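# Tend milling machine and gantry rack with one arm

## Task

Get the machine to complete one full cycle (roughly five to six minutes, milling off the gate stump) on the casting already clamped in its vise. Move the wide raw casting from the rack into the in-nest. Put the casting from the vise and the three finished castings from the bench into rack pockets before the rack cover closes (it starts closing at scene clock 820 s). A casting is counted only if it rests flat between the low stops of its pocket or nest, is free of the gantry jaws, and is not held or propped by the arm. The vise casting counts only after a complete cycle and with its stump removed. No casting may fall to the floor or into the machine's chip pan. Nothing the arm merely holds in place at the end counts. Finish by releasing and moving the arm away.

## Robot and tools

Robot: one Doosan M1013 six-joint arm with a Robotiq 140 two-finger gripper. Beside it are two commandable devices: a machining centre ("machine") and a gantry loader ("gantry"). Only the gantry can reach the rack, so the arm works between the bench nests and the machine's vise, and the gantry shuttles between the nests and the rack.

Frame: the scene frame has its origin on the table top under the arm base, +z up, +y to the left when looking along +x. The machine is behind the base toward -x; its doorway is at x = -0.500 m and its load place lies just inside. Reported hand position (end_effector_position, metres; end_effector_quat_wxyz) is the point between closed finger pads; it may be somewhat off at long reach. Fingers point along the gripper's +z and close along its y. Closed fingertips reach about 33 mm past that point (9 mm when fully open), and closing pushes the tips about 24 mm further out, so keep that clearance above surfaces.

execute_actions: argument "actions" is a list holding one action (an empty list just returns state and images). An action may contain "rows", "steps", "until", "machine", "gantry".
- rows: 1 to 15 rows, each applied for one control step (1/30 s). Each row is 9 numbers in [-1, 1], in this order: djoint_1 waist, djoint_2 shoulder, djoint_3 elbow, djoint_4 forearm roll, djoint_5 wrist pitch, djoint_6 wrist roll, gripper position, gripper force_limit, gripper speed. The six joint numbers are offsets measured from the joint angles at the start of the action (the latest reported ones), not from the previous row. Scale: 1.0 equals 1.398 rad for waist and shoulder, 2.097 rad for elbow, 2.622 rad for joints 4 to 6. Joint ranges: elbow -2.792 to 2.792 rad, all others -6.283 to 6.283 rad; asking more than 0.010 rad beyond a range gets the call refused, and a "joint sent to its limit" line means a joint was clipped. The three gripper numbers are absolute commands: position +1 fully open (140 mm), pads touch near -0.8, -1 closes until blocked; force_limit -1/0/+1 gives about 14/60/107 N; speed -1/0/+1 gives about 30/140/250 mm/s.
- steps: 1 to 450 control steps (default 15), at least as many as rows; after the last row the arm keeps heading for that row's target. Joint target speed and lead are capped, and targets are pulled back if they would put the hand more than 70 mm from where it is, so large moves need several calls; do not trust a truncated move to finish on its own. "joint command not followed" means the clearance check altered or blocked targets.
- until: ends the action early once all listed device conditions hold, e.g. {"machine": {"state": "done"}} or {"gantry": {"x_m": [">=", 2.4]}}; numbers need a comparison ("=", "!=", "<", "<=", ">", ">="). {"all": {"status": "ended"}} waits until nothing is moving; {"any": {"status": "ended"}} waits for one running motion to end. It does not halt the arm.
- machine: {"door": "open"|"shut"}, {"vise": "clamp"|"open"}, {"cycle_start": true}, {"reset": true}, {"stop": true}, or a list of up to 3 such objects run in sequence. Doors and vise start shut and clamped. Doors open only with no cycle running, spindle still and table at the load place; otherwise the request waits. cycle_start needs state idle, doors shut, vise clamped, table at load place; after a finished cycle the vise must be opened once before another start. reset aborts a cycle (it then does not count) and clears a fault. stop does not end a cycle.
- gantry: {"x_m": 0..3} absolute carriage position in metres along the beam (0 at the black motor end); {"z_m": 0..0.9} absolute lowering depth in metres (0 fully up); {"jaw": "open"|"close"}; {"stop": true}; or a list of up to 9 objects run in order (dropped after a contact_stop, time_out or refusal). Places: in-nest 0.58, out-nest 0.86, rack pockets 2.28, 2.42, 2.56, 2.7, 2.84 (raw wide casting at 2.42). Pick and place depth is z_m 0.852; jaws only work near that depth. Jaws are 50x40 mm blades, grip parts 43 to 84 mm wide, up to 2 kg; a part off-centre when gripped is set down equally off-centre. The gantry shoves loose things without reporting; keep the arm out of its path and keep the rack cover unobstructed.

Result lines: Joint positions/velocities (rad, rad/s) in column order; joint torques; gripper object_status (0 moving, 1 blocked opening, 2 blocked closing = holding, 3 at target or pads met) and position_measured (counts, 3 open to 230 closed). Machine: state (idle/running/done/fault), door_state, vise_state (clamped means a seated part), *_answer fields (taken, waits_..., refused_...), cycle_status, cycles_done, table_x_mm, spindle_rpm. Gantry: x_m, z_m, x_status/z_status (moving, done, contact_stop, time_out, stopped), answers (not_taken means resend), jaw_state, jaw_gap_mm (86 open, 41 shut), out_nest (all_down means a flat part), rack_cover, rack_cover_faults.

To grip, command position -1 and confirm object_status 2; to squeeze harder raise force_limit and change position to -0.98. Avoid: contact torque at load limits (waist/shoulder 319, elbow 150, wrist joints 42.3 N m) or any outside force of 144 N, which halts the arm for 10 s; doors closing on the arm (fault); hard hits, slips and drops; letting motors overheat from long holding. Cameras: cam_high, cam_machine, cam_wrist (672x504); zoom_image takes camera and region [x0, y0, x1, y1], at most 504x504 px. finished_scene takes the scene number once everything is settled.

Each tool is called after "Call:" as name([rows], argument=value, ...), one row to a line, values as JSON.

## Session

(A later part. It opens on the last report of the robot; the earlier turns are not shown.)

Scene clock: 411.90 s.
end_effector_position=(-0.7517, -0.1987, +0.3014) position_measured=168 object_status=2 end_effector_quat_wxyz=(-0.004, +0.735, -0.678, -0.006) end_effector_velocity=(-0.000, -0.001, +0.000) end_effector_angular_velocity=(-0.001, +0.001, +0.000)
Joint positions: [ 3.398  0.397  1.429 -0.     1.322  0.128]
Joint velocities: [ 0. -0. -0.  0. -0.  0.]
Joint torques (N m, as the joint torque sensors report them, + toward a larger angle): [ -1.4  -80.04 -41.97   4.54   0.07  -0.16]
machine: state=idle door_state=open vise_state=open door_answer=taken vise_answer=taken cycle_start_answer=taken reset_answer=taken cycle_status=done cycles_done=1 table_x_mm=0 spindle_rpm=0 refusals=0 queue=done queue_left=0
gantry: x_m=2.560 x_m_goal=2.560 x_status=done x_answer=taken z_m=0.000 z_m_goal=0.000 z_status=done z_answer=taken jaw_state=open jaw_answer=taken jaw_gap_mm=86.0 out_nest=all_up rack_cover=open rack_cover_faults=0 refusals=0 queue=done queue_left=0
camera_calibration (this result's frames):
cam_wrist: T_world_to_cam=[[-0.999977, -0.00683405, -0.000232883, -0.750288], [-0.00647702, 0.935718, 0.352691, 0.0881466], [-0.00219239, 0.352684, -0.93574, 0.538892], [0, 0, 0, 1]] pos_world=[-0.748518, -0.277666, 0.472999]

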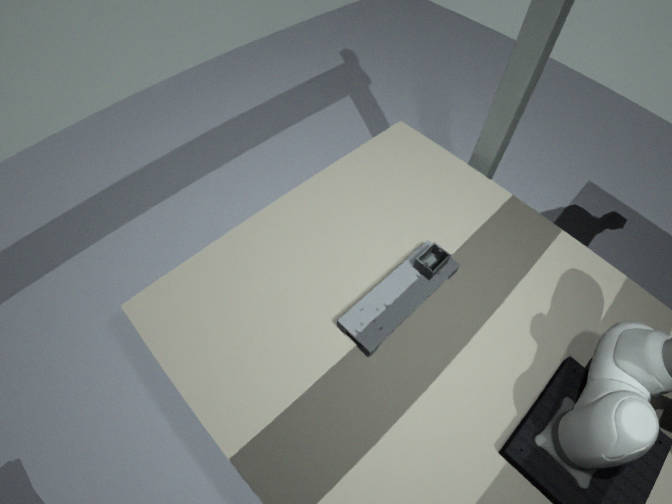

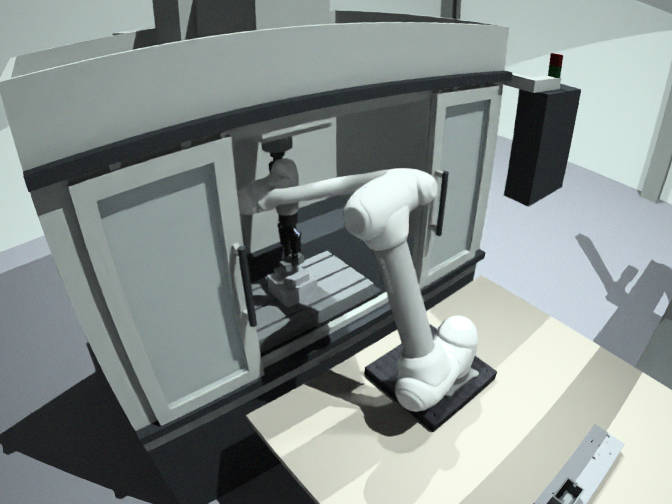

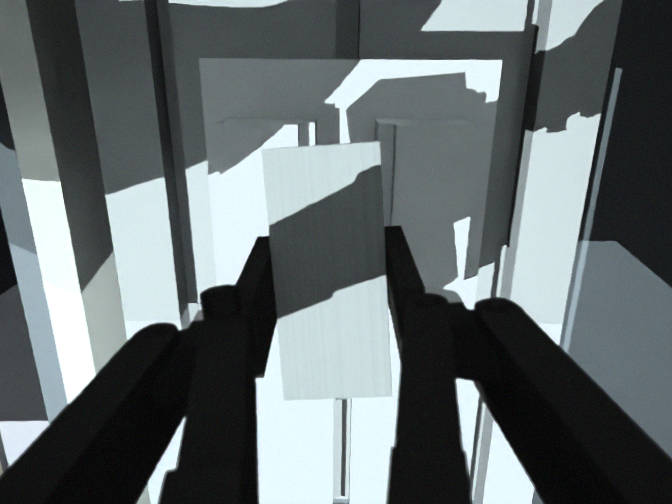

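Call:
execute_actions([
  {"rows":[[0,-0.08,0,0,0.043,0,-1,0.3,-0.5]],"steps":25},
])

Call:
execute_actions([
  {"rows":[[-0.15,-0.56,0.32,0,0.04,0,-1,0.3,-0.5]],"steps":60},
])

Call:
execute_actions([
  {"rows":[[-1,0,0,0,0,0,-1,0.3,-0.5]],"steps":60},
])

Call:
execute_actions([
  {"rows":[[-1,0,0,0,0,0,-1,0.3,-0.5]],"steps":60},
])

Scene clock: 421.00 s.
end_effector_position=(-0.6989, -0.1887, +0.3854) position_measured=168 object_status=2 end_effector_quat_wxyz=(-0.005, +0.735, -0.678, -0.006) end_effector_velocity=(+0.000, +0.000, +0.001) end_effector_angular_velocity=(-0.001, +0.001, -0.000)
Joint positions: [ 3.398  0.286  1.429 -0.     1.435  0.128]
Joint velocities: [-0.    -0.001  0.     0.    -0.    -0.   ]
Joint torques (N m, as the joint torque sensors report them, + toward a larger angle): [ -0.4  -72.13 -44.04   4.74  -0.02   0.34]
machine: state=idle door_state=open vise_state=open door_answer=taken vise_answer=taken cycle_start_answer=taken reset_answer=taken cycle_status=done cycles_done=1 table_x_mm=0 spindle_rpm=0 refusals=0 queue=done queue_left=0
gantry: x_m=2.560 x_m_goal=2.560 x_status=done x_answer=taken z_m=0.000 z_m_goal=0.000 z_status=done z_answer=taken jaw_state=open jaw_answer=taken jaw_gap_mm=86.0 out_nest=all_up rack_cover=open rack_cover_faults=0 refusals=0 queue=done queue_left=0
camera_calibration (this result's frames):
cam_wrist: T_world_to_cam=[[-0.999977, -0.00676036, -0.00112892, -0.69698], [-0.00672384, 0.935648, 0.352869, 0.0492132], [-0.00132925, 0.352869, -0.935672, 0.614725], [0, 0, 0, 1]] pos_world=[-0.695816, -0.267675, 0.557028]

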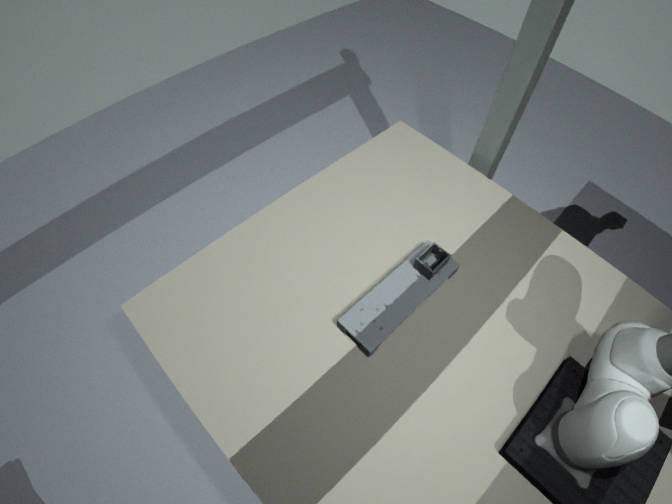

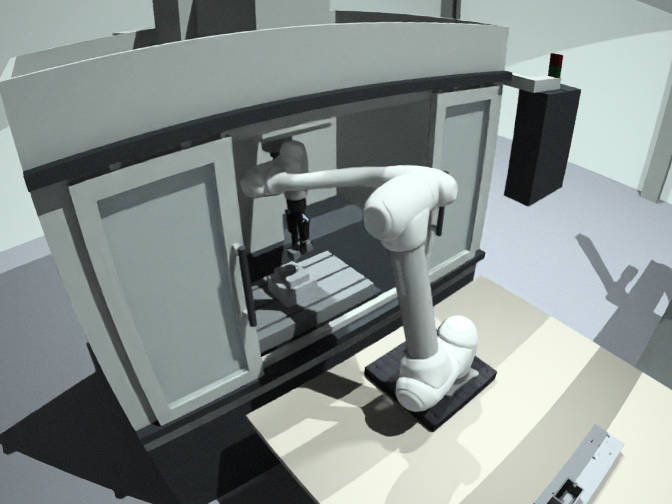

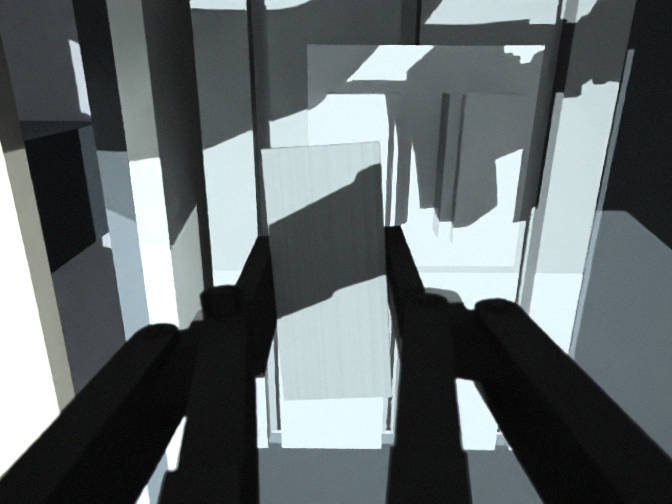

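Scene clock: 423.00 s.
end_effector_position=(-0.2591, -0.0387, +0.3952) position_measured=168 object_status=2 end_effector_quat_wxyz=(+0.001, -0.661, +0.751, +0.008) end_effector_velocity=(+0.000, +0.000, +0.000) end_effector_angular_velocity=(-0.000, +0.001, -0.000)
Joint positions: [ 3.189 -0.497  2.1   -0.     1.539  0.128]
Joint velocities: [-0.    -0.001 -0.     0.     0.     0.   ]
Joint torques (N m, as the joint torque sensors report them, + toward a larger angle): [  4.1    7.05 -43.27   4.71  -0.22   0.48]
machine: state=idle door_state=open vise_state=open door_answer=taken vise_answer=taken cycle_start_answer=taken reset_answer=taken cycle_status=done cycles_done=1 table_x_mm=0 spindle_rpm=0 refusals=0 queue=done queue_left=0
gantry: x_m=2.560 x_m_goal=2.560 x_status=done x_answer=taken z_m=0.000 z_m_goal=0.000 z_status=done z_answer=taken jaw_state=open jaw_answer=taken jaw_gap_mm=86.0 out_nest=all_up rack_cover=open rack_cover_faults=0 refusals=0 queue=done queue_left=0
camera_calibration (this result's frames):
cam_wrist: T_world_to_cam=[[-0.979456, 0.201492, 0.00812741, -0.2465], [0.191583, 0.917196, 0.349352, -0.0395509], [0.0629372, 0.343732, -0.936956, 0.58829], [0, 0, 0, 1]] pos_world=[-0.270885, -0.116271, 0.567023]

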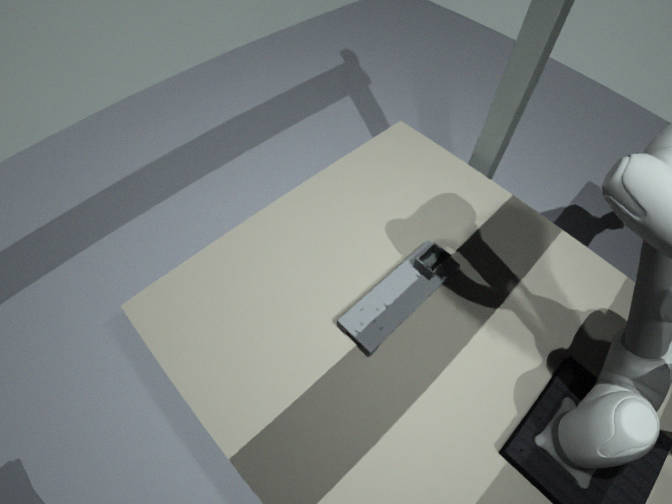

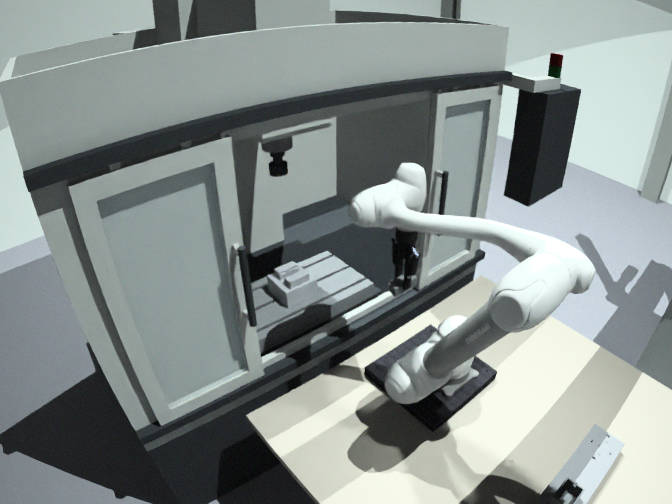

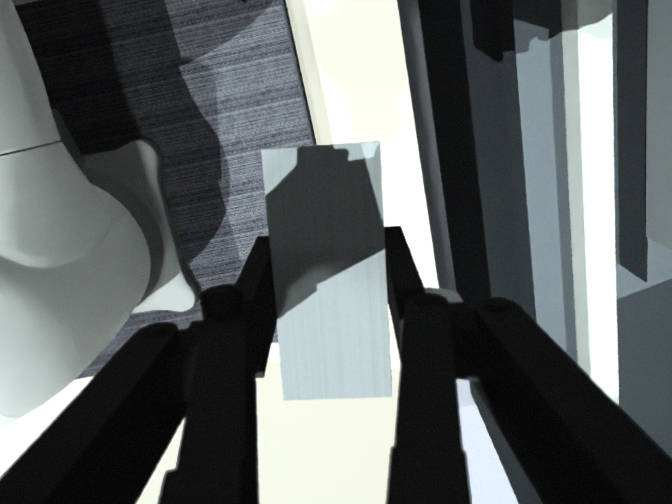

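Scene clock: 425.00 s.
end_effector_position=(-0.0754, +0.2484, +0.3969) position_measured=168 object_status=2 end_effector_quat_wxyz=(-0.005, -0.022, +1.000, +0.006) end_effector_velocity=(+0.000, -0.000, +0.000) end_effector_angular_velocity=(+0.000, +0.000, -0.000)
Joint positions: [ 1.79  -0.497  2.1   -0.     1.54   0.128]
Joint velocities: [-0.001 -0.001  0.     0.     0.    -0.   ]
Joint torques (N m, as the joint torque sensors report them, + toward a larger angle): [  3.35   6.18 -44.82   4.89   0.36   0.14]
machine: state=idle door_state=open vise_state=open door_answer=taken vise_answer=taken cycle_start_answer=taken reset_answer=taken cycle_status=done cycles_done=1 table_x_mm=0 spindle_rpm=0 refusals=0 queue=done queue_left=0
gantry: x_m=2.560 x_m_goal=2.560 x_status=done x_answer=taken z_m=0.000 z_m_goal=0.000 z_status=done z_answer=taken jaw_state=open jaw_answer=taken jaw_gap_mm=86.0 out_nest=all_up rack_cover=open rack_cover_faults=0 refusals=0 queue=done queue_left=0
camera_calibration (this result's frames):
cam_wrist: T_world_to_cam=[[0.0302657, 0.99951, 0.00801054, -0.246478], [0.943486, -0.0312135, 0.329939, -0.0386578], [0.330028, -0.002428, -0.943968, 0.588612], [0, 0, 0, 1]] pos_world=[-0.150325, 0.24658, 0.57036]

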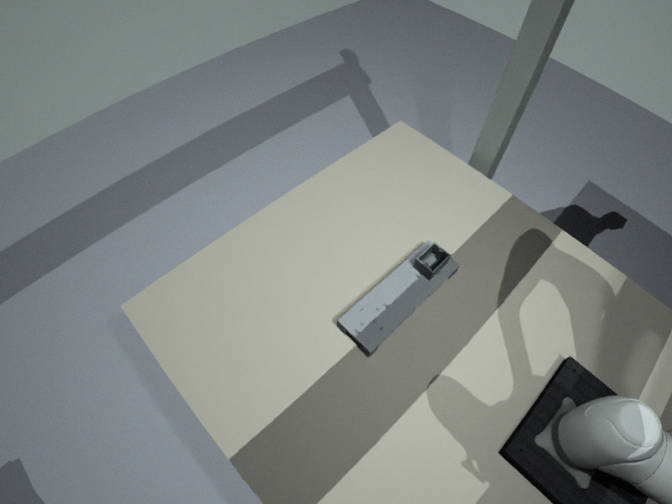

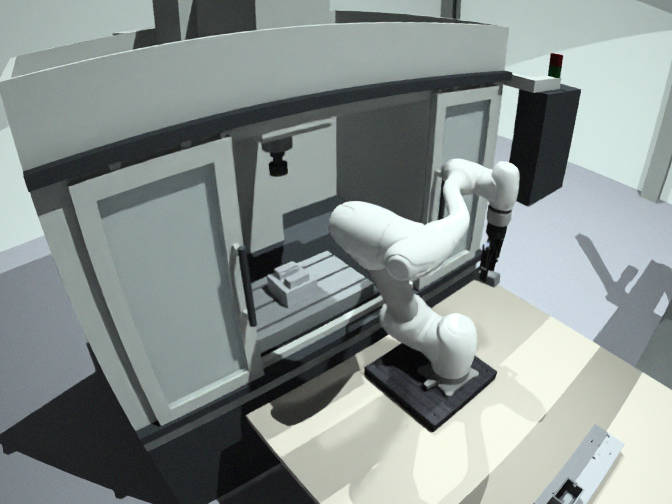

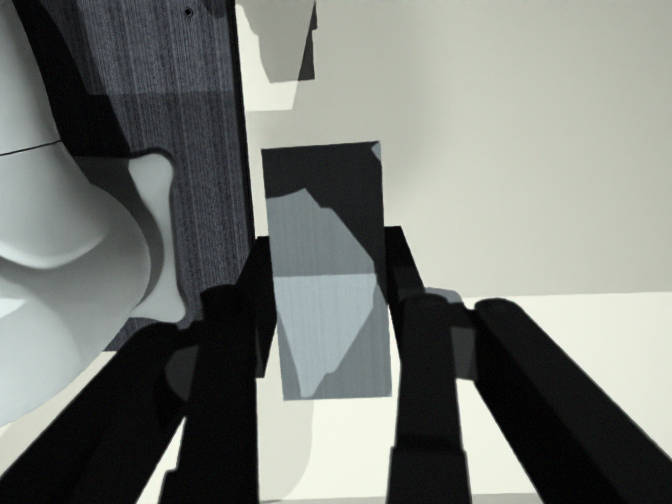

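Scene clock: 427.00 s.
end_effector_position=(+0.2389, +0.1169, +0.3921) position_measured=168 object_status=2 end_effector_quat_wxyz=(-0.008, +0.626, +0.780, +0.001) end_effector_velocity=(-0.000, +0.000, -0.000) end_effector_angular_velocity=(+0.000, +0.000, -0.000)
Joint positions: [ 0.392 -0.497  2.1   -0.     1.54   0.128]
Joint velocities: [-0.  0.  0.  0. -0. -0.]
Joint torques (N m, as the joint torque sensors report them, + toward a larger angle): [  1.94   4.76 -44.1    4.89   0.55   0.42]
machine: state=idle door_state=open vise_state=open door_answer=taken vise_answer=taken cycle_start_answer=taken reset_answer=taken cycle_status=done cycles_done=1 table_x_mm=0 spindle_rpm=0 refusals=0 queue=done queue_left=0
gantry: x_m=2.560 x_m_goal=2.560 x_status=done x_answer=taken z_m=0.000 z_m_goal=0.000 z_status=done z_answer=taken jaw_state=open jaw_answer=taken jaw_gap_mm=86.0 out_nest=all_up rack_cover=open rack_cover_faults=0 refusals=0 queue=done queue_left=0
camera_calibration (this result's frames):
cam_wrist: T_world_to_cam=[[0.989786, 0.142027, -0.0123516, -0.245537], [0.138239, -0.93498, 0.326655, -0.0385065], [0.0348452, -0.325026, -0.945063, 0.588662], [0, 0, 0, 1]] pos_world=[0.22784, 0.1902, 0.565869]

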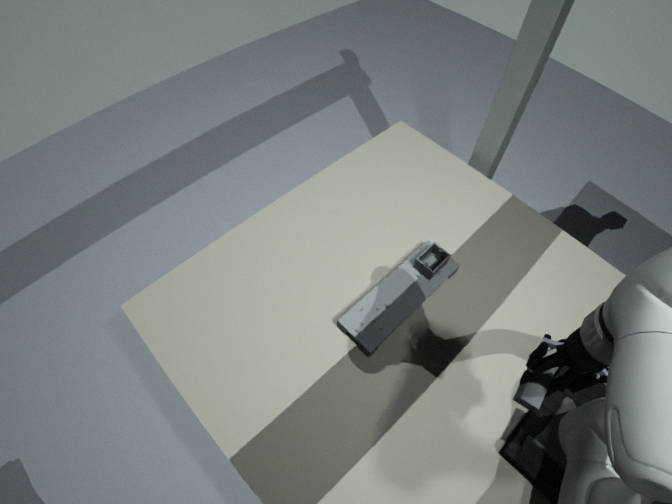

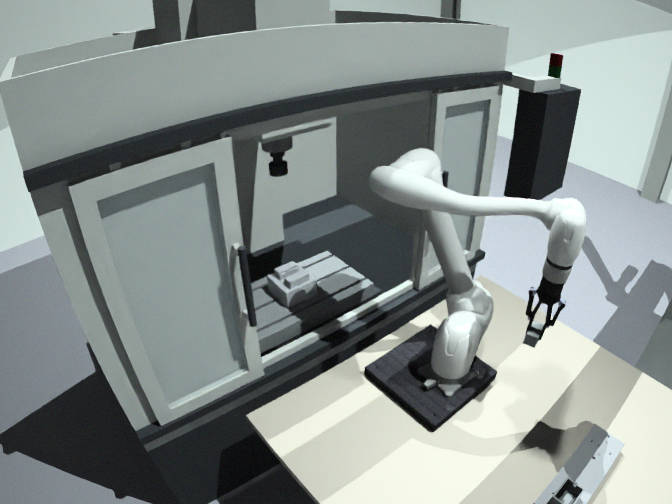

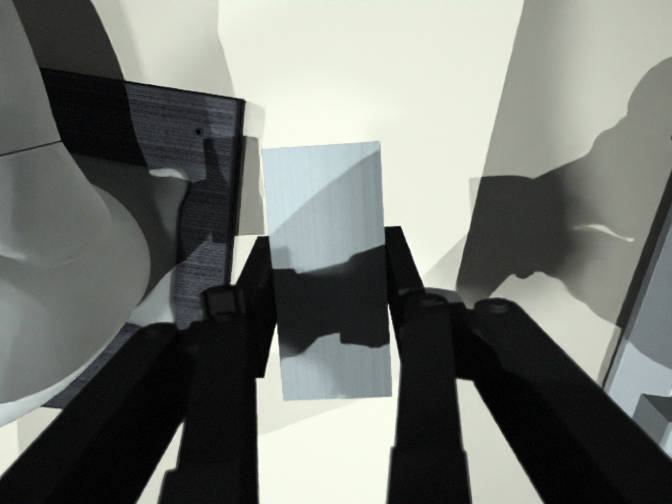

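Call:
execute_actions([
  {"rows":[[-0.127,0.527,-0.122,0,-0.184,-0.014,-1,0.3,-0.5]],"steps":60},
])

Call:
execute_actions([
  {"rows":[[0,0.01,0,0,-0.005,0,-1,0.3,-0.5],[0,0.02,0,0,-0.011,0,-1,0.3,-0.5],[0,0.03,0,0,-0.016,0,-1,0.3,-0.5],[0,0.04,0.001,0,-0.022,0,-1,0.3,-0.5],[0,0.05,0.002,0,-0.028,0,-1,0.3,-0.5],[0,0.058,0.002,0,-0.032,0,-1,0.3,-0.5]],"steps":30},
])

Scene clock: 435.87 s.
end_effector_position=(+0.6211, +0.1379, +0.1895) position_measured=168 object_status=2 end_effector_quat_wxyz=(-0.008, +0.679, +0.734, +0.001) end_effector_velocity=(-0.000, +0.000, +0.000) end_effector_angular_velocity=(+0.000, -0.000, +0.002)
Joint positions: [ 0.215  0.239  1.844 -0.     1.057  0.091]
Joint velocities: [ 0.    -0.001  0.001 -0.    -0.    -0.001]
Joint torques (N m, as the joint torque sensors report them, + toward a larger angle): [  1.37 -61.65 -37.44   4.15  -0.39   0.31]
machine: state=idle door_state=open vise_state=open door_answer=taken vise_answer=taken cycle_start_answer=taken reset_answer=taken cycle_status=done cycles_done=1 table_x_mm=0 spindle_rpm=0 refusals=0 queue=done queue_left=0
gantry: x_m=2.560 x_m_goal=2.560 x_status=done x_answer=taken z_m=0.000 z_m_goal=0.000 z_status=done z_answer=taken jaw_state=open jaw_answer=taken jaw_gap_mm=86.0 out_nest=all_up rack_cover=open rack_cover_faults=0 refusals=0 queue=done queue_left=0
camera_calibration (this result's frames):
cam_wrist: T_world_to_cam=[[0.999917, 0.0017959, -0.012791, -0.616127], [0.00588708, -0.944813, 0.327559, 0.0778629], [-0.0114968, -0.327607, -0.944744, 0.419809], [0, 0, 0, 1]] pos_world=[0.620444, 0.212205, 0.363227]

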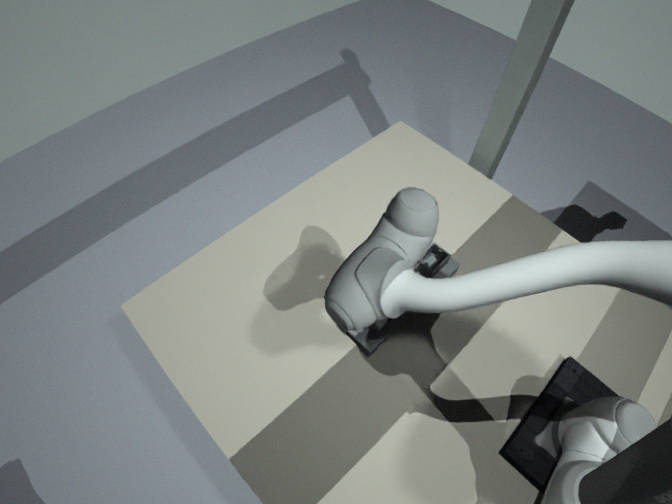

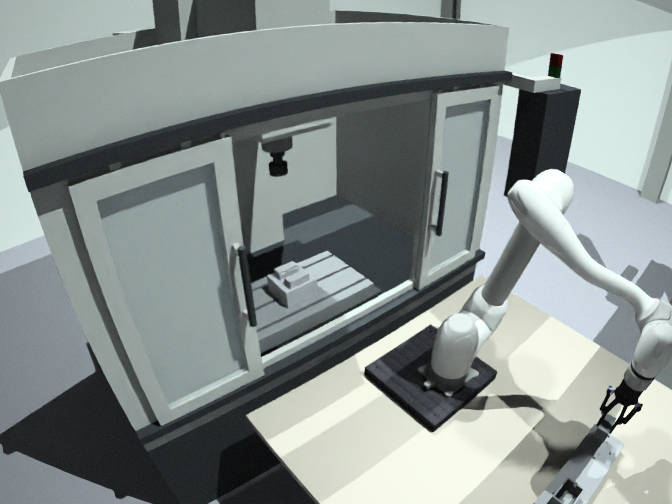

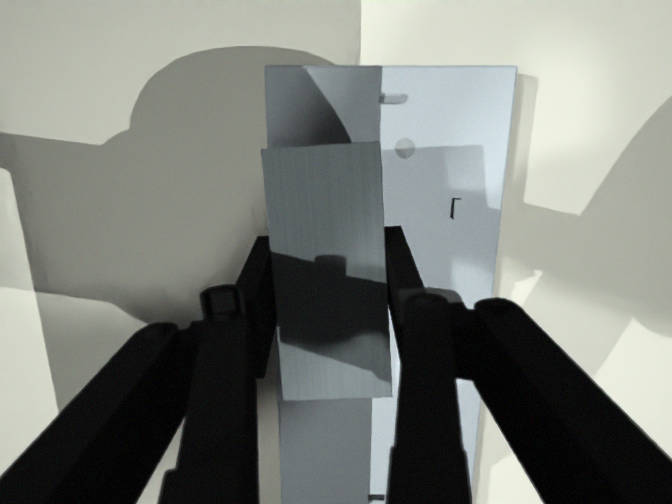

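Scene clock: 436.87 s.
end_effector_position=(+0.6429, +0.1423, +0.1350) position_measured=168 object_status=2 end_effector_quat_wxyz=(-0.008, +0.679, +0.734, +0.001) end_effector_velocity=(-0.000, -0.000, -0.001) end_effector_angular_velocity=(+0.000, +0.001, -0.001)
Joint positions: [ 0.215  0.321  1.849 -0.     0.973  0.091]
Joint velocities: [-0.001  0.001  0.     0.    -0.    -0.   ]
Joint torques (N m, as the joint torque sensors report them, + toward a larger angle): [  3.76 -69.7  -35.95   3.86   0.58  -0.23]
machine: state=idle door_state=open vise_state=open door_answer=taken vise_answer=taken cycle_start_answer=taken reset_answer=taken cycle_status=done cycles_done=1 table_x_mm=0 spindle_rpm=0 refusals=0 queue=done queue_left=0
gantry: x_m=2.560 x_m_goal=2.560 x_status=done x_answer=taken z_m=0.000 z_m_goal=0.000 z_status=done z_answer=taken jaw_state=open jaw_answer=taken jaw_gap_mm=86.0 out_nest=all_up rack_cover=open rack_cover_faults=0 refusals=0 queue=done queue_left=0
camera_calibration (this result's frames):
cam_wrist: T_world_to_cam=[[0.999898, 0.00182481, -0.0141737, -0.638467], [0.00637013, -0.944741, 0.327757, 0.0994732], [-0.0127923, -0.327814, -0.944656, 0.370838], [0, 0, 0, 1]] pos_world=[0.642512, 0.216707, 0.308662]

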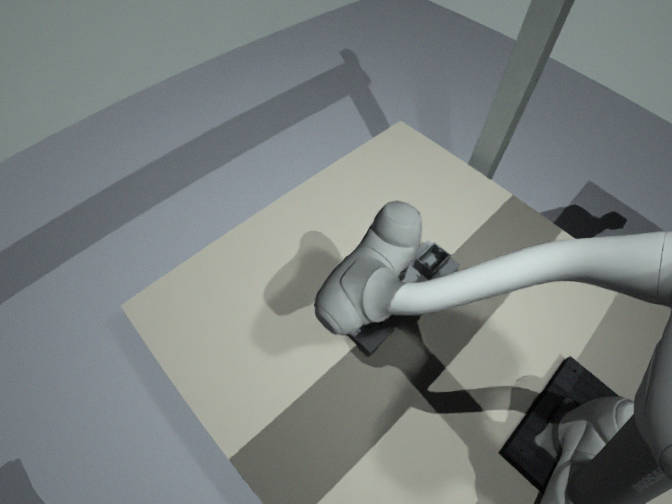

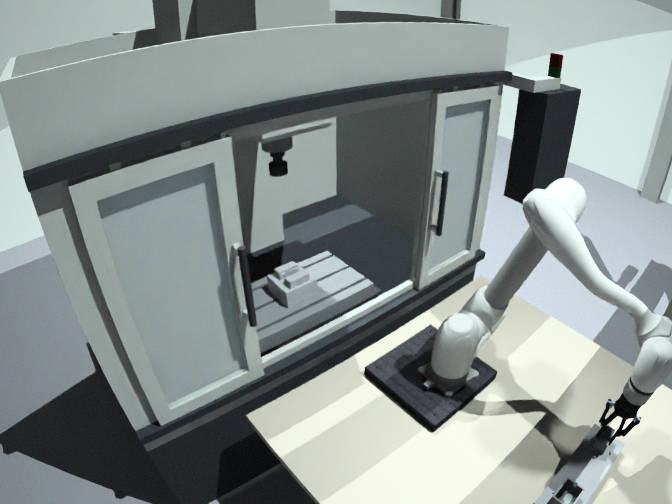

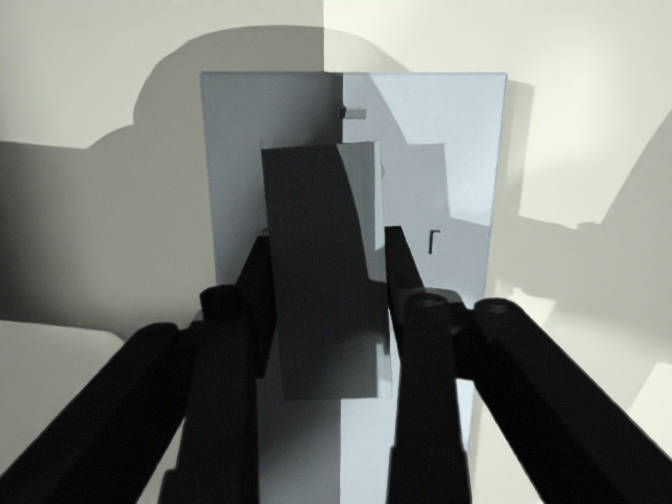

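Call:
execute_actions([
  {"rows":[[0,0.01,0,0,-0.005,0,-1,0.3,-0.5]],"steps":15,"until":{"gantry":{"out_nest":["!=","all_up"]}}},
])

Scene clock: 455.93 s.
end_effector_position=(+0.6463, +0.1431, +0.1258) position_measured=168 object_status=2 end_effector_quat_wxyz=(-0.008, +0.679, +0.734, +0.000) end_effector_velocity=(+0.000, -0.000, -0.000) end_effector_angular_velocity=(-0.000, -0.000, -0.000)
Joint positions: [ 0.215  0.335  1.849 -0.     0.96   0.091]
Joint velocities: [-0.  0. -0. -0. -0.  0.]
Joint torques (N m, as the joint torque sensors report them, + toward a larger angle): [  2.07 -69.21 -36.28   3.63   0.16   0.26]
machine: state=idle door_state=open vise_state=open door_answer=taken vise_answer=taken cycle_start_answer=taken reset_answer=taken cycle_status=done cycles_done=1 table_x_mm=0 spindle_rpm=0 refusals=0 queue=done queue_left=0
gantry: x_m=2.560 x_m_goal=2.560 x_status=done x_answer=taken z_m=0.000 z_m_goal=0.000 z_status=done z_answer=taken jaw_state=open jaw_answer=taken jaw_gap_mm=86.0 out_nest=all_up rack_cover=open rack_cover_faults=0 refusals=0 queue=done queue_left=0
camera_calibration (this result's frames):
cam_wrist: T_world_to_cam=[[0.999887, 0.00189651, -0.0149262, -0.641894], [0.00668623, -0.9447, 0.327869, 0.102942], [-0.013479, -0.327932, -0.944605, 0.362899], [0, 0, 0, 1]] pos_world=[0.646025, 0.217473, 0.299464]

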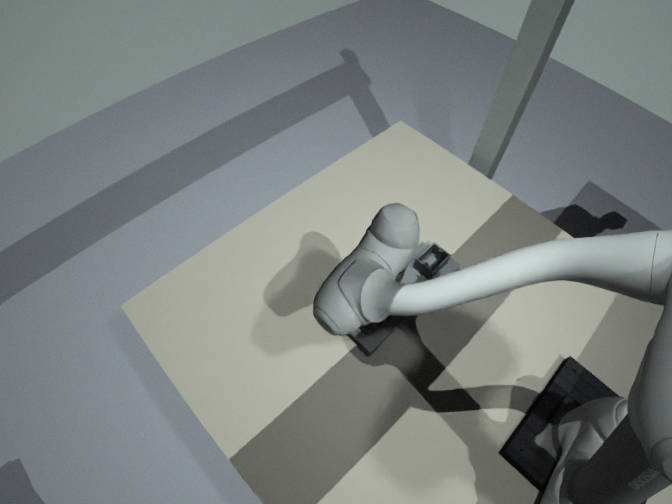

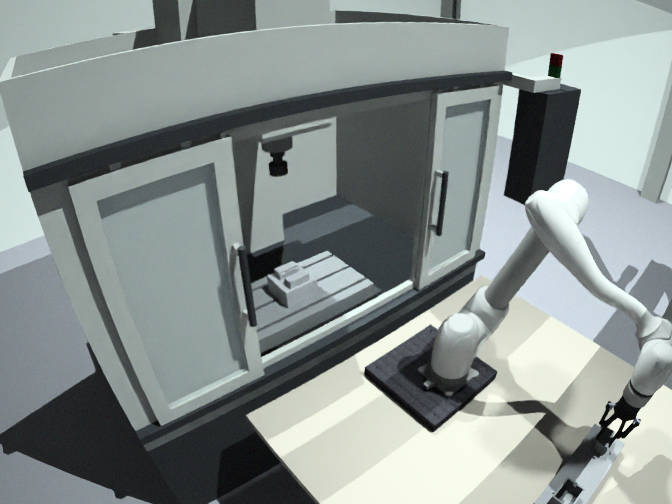

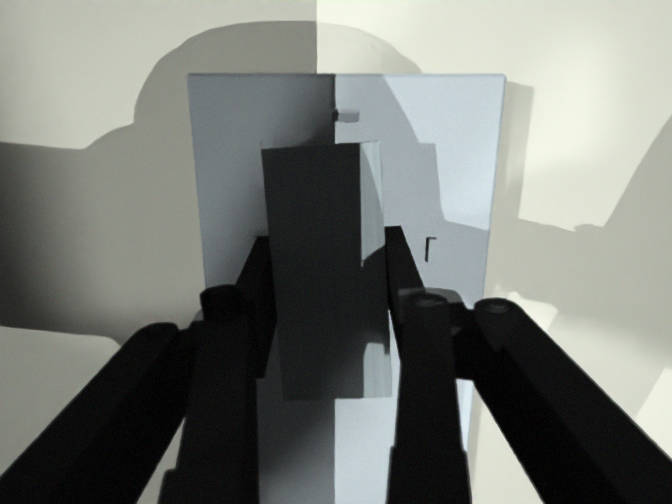

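Call:
execute_actions([
  {"rows":[[0.003,0.013,-0.005,0,-0.003,0.002,-1,0.3,-0.5]],"steps":18,"until":{"gantry":{"out_nest":["!=","all_up"]}}},
])

Scene clock: 462.63 s.
end_effector_position=(+0.6537, +0.1473, +0.1185) position_measured=169 object_status=2 end_effector_quat_wxyz=(-0.008, +0.680, +0.733, +0.001) end_effector_velocity=(+0.000, -0.000, -0.000) end_effector_angular_velocity=(-0.001, +0.000, +0.000)
Joint positions: [ 0.219  0.353  1.838 -0.     0.952  0.096]
Joint velocities: [-0.     0.    -0.    -0.001  0.     0.   ]
Joint torques (N m, as the joint torque sensors report them, + toward a larger angle): [  5.66 -69.79 -33.62   3.99  -1.2   -0.01]
machine: state=idle door_state=open vise_state=open door_answer=taken vise_answer=taken cycle_start_answer=taken reset_answer=taken cycle_status=done cycles_done=1 table_x_mm=0 spindle_rpm=0 refusals=0 queue=done queue_left=0
gantry: x_m=2.560 x_m_goal=2.560 x_status=done x_answer=taken z_m=0.000 z_m_goal=0.000 z_status=done z_answer=taken jaw_state=open jaw_answer=taken jaw_gap_mm=86.0 out_nest=all_up rack_cover=open rack_cover_faults=0 refusals=0 queue=done queue_left=0
camera_calibration (this result's frames):
cam_wrist: T_world_to_cam=[[0.999891, 0.00084368, -0.0147609, -0.649258], [0.00563711, -0.94471, 0.327857, 0.109945], [-0.0136681, -0.327905, -0.944612, 0.357576], [0, 0, 0, 1]] pos_world=[0.653455, 0.221665, 0.292141]

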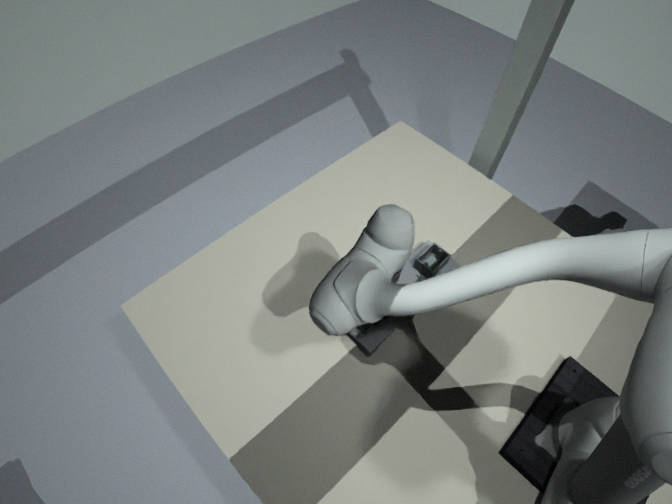

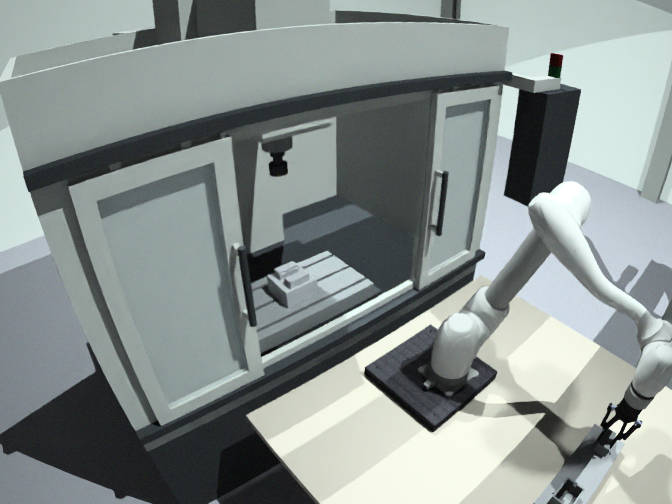

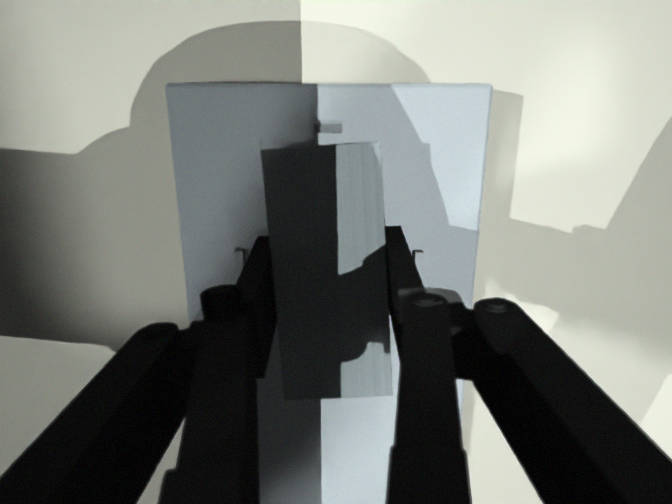

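Call:
execute_actions([
  {"rows":[[0,0,0,0,0,0,0.3,0,0],[0,0,0,0,0,0,0.3,0,0],[0,0,0,0,0,0,0.3,0,0],[0,0,0,0,0,0,0.3,0,0],[0,0,0,0,0,0,0.3,0,0],[0,0,0,0,0,0,0.3,0,0],[0,0,0,0,0,0,0.3,0,0],[0,0,0,0,0,0,0.3,0,0],[0,0,0,0,0,0,0.3,0,0],[0,0,0,0,0,0,0.3,0,0],[0,0,0,0,0,0,0.3,0,0],[0,0,0,0,0,0,0.3,0,0],[0,0,0,0,0,0,0.3,0,0],[0,0,0,0,0,0,0.3,0,0],[0,-0.2,0,0,0.107,0,0.3,0,0]],"steps":45},
])

Scene clock: 469.70 s.
end_effector_position=(+0.5596, +0.1284, +0.2939) position_measured=91 object_status=3 end_effector_quat_wxyz=(-0.009, +0.680, +0.733, +0.000) end_effector_velocity=(+0.000, +0.000, +0.001) end_effector_angular_velocity=(+0.001, -0.001, -0.000)
Joint positions: [ 0.219  0.073  1.838 -0.     1.233  0.096]
Joint velocities: [-0.    -0.001 -0.     0.001 -0.    -0.   ]
Joint torques (N m, as the joint torque sensors report them, + toward a larger angle): [  5.76 -43.99 -38.72   4.27   0.08   0.24]
machine: state=idle door_state=open vise_state=open door_answer=taken vise_answer=taken cycle_start_answer=taken reset_answer=taken cycle_status=done cycles_done=1 table_x_mm=0 spindle_rpm=0 refusals=0 queue=done queue_left=0
gantry: x_m=2.560 x_m_goal=2.560 x_status=done x_answer=taken z_m=0.000 z_m_goal=0.000 z_status=done z_answer=taken jaw_state=open jaw_answer=taken jaw_gap_mm=86.0 out_nest=all_down rack_cover=open rack_cover_faults=0 refusals=0 queue=done queue_left=0
camera_calibration (this result's frames):
cam_wrist: T_world_to_cam=[[0.999877, 0.000795678, -0.0156892, -0.552301], [0.00589914, -0.944643, 0.328046, 0.0349861], [-0.0145597, -0.328098, -0.944531, 0.516293], [0, 0, 0, 1]] pos_world=[0.559544, 0.202884, 0.467513]

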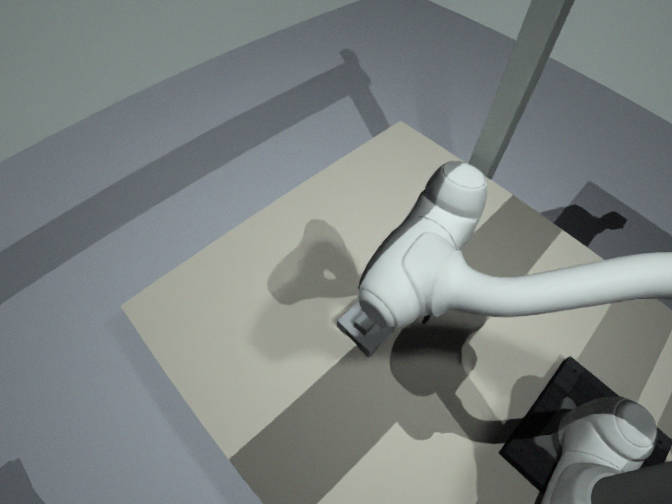

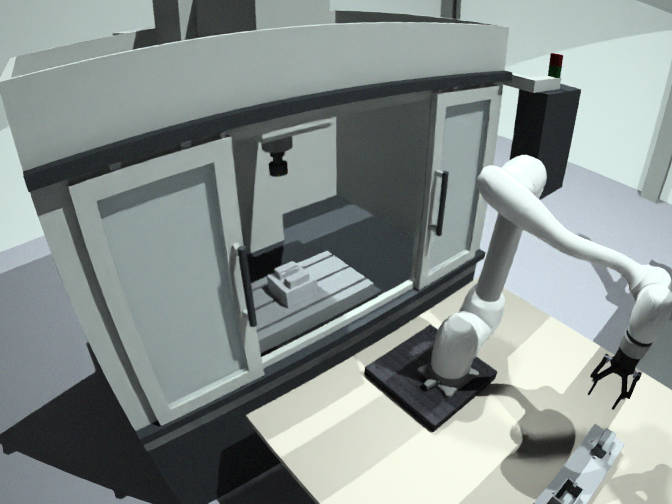

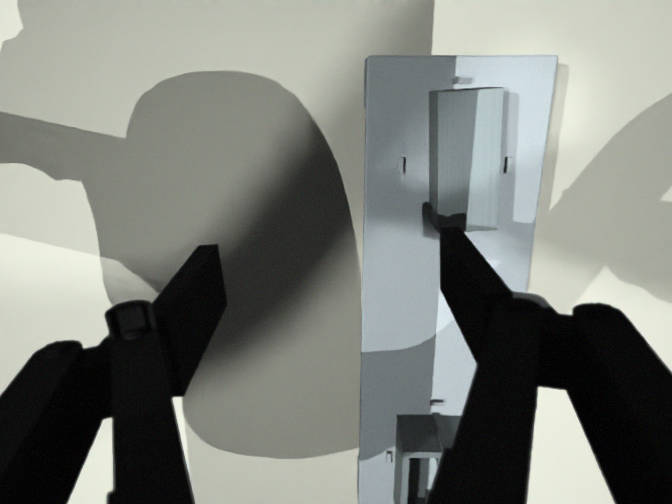

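All down. Move clear, then gantry.

Call:
execute_actions([
  {"rows":[[0.8,-0.2,0.1,0,0.027,0,0.3,0,0]],"steps":40},
])

Call:
execute_actions([
  {"gantry":[{"x_m":0.86},{"z_m":0.852},{"jaw":"close"},{"z_m":0},{"x_m":2.70},{"z_m":0.852},{"jaw":"open"},{"z_m":0}],"steps":450,"until":{"gantry":{"queue":["!=","running"]}}},
])

Scene clock: 479.27 s.
end_effector_position=(+0.0890, +0.4001, +0.3277) position_measured=91 object_status=3 end_effector_quat_wxyz=(-0.006, +0.194, +0.981, +0.004) end_effector_velocity=(-0.171, +0.009, +0.002) end_effector_angular_velocity=(+0.004, -0.006, +0.403)
Joint positions: [ 1.324 -0.205  2.047 -0.     1.303  0.096]
Joint velocities: [ 0.404 -0.048  0.035 -0.001  0.012  0.001]
Joint torques (N m, as the joint torque sensors report them, + toward a larger angle): [-16.13 -10.19 -40.5    3.68   1.02   0.39]
machine: state=idle door_state=open vise_state=open door_answer=taken vise_answer=taken cycle_start_answer=taken reset_answer=taken cycle_status=done cycles_done=1 table_x_mm=0 spindle_rpm=0 refusals=0 queue=done queue_left=0
gantry: x_m=2.560 x_m_goal=2.560 x_status=done x_answer=taken z_m=0.000 z_m_goal=0.000 z_status=done z_answer=taken jaw_state=open jaw_answer=taken jaw_gap_mm=86.0 out_nest=all_down rack_cover=open rack_cover_faults=0 refusals=0 queue=done queue_left=0
camera_calibration (this result's frames):
cam_wrist: T_world_to_cam=[[0.448297, 0.893885, 0.000226428, -0.394907], [0.844918, -0.423822, 0.326326, 0.000828658], [0.291794, -0.146099, -0.945257, 0.530732], [0, 0, 0, 1]] pos_world=[0.021471, 0.430892, 0.501498]

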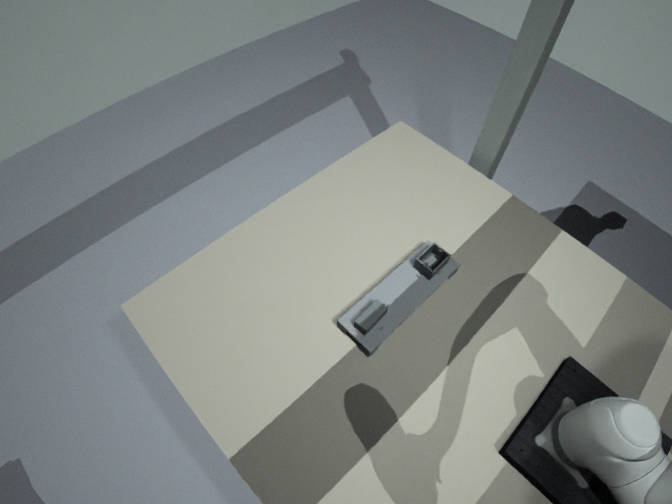

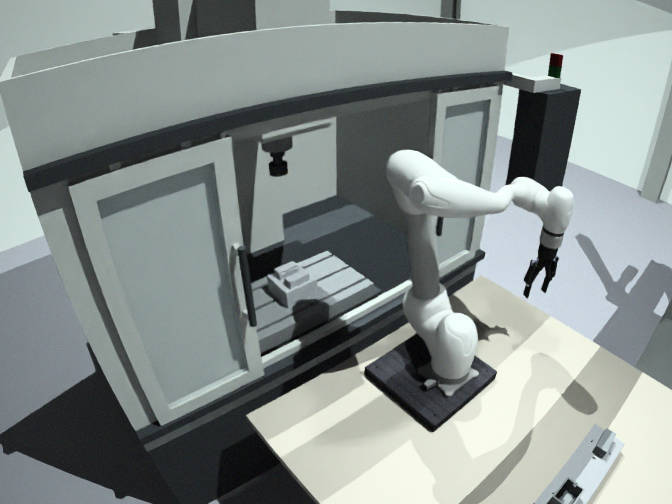

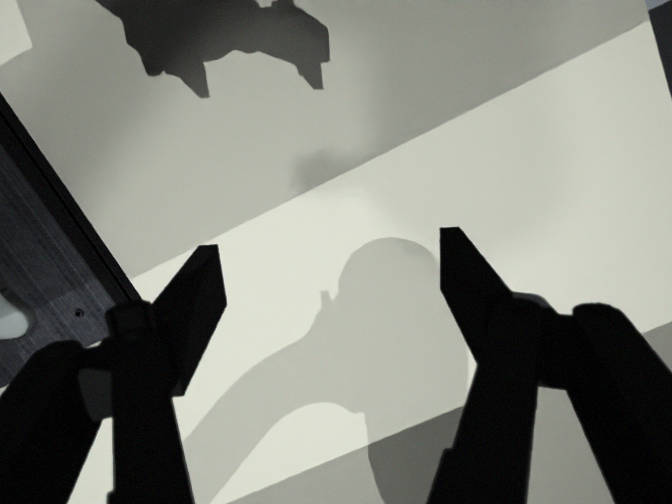

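Scene clock: 491.30 s.
end_effector_position=(+0.0834, +0.4004, +0.3278) position_measured=91 object_status=3 end_effector_quat_wxyz=(-0.006, +0.187, +0.982, +0.004) end_effector_velocity=(+0.000, +0.000, -0.001) end_effector_angular_velocity=(-0.001, +0.000, -0.001)
Joint positions: [ 1.337 -0.207  2.048 -0.     1.304  0.096]
Joint velocities: [-0.     0.001 -0.     0.    -0.     0.   ]
Joint torques (N m, as the joint torque sensors report them, + toward a larger angle): [  1.91 -17.26 -39.95   4.5    0.09  -0.01]
machine: state=idle door_state=open vise_state=open door_answer=taken vise_answer=taken cycle_start_answer=taken reset_answer=taken cycle_status=done cycles_done=1 table_x_mm=0 spindle_rpm=0 refusals=0 queue=done queue_left=0
gantry: x_m=2.700 x_m_goal=2.700 x_status=done x_answer=taken z_m=0.000 z_m_goal=0.000 z_status=done z_answer=taken jaw_state=open jaw_answer=taken jaw_gap_mm=86.0 out_nest=all_up rack_cover=open rack_cover_faults=0 refusals=0 queue=done queue_left=0
camera_calibration (this result's frames):
cam_wrist: T_world_to_cam=[[0.436406, 0.89975, 0.000363988, -0.394046], [0.850414, -0.412609, 0.32642, 0.000681653], [0.293847, -0.142142, -0.945225, 0.530691], [0, 0, 0, 1]] pos_world=[0.0154423, 0.430257, 0.501543]

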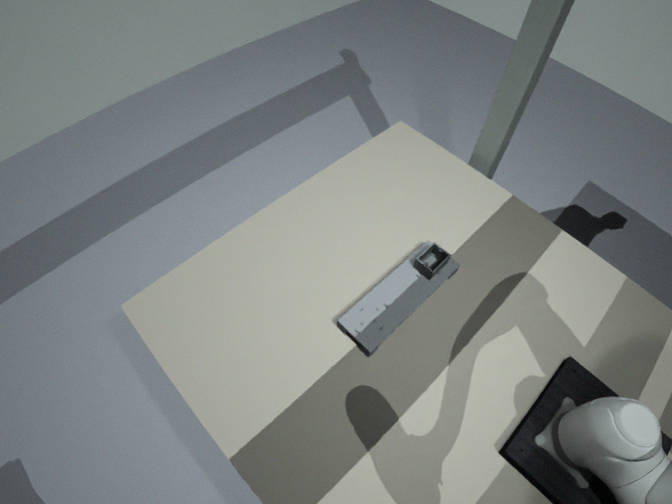

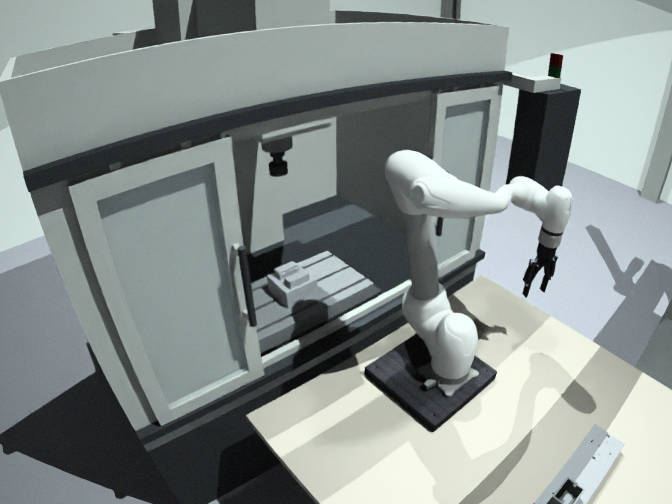

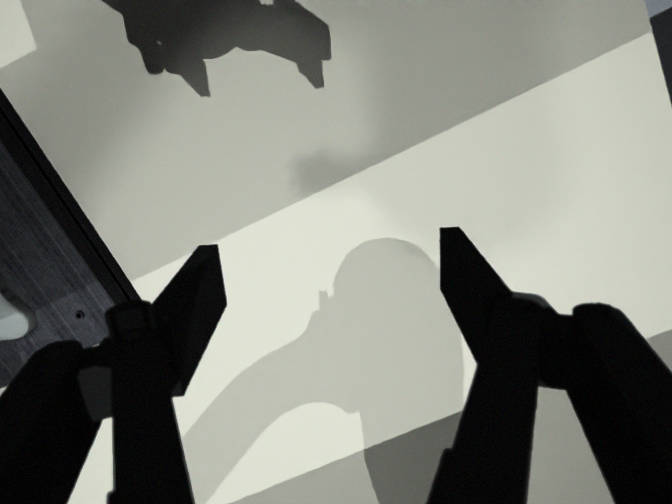

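Call:
finished_scene(scene=1)

The scene is finished: the task was done.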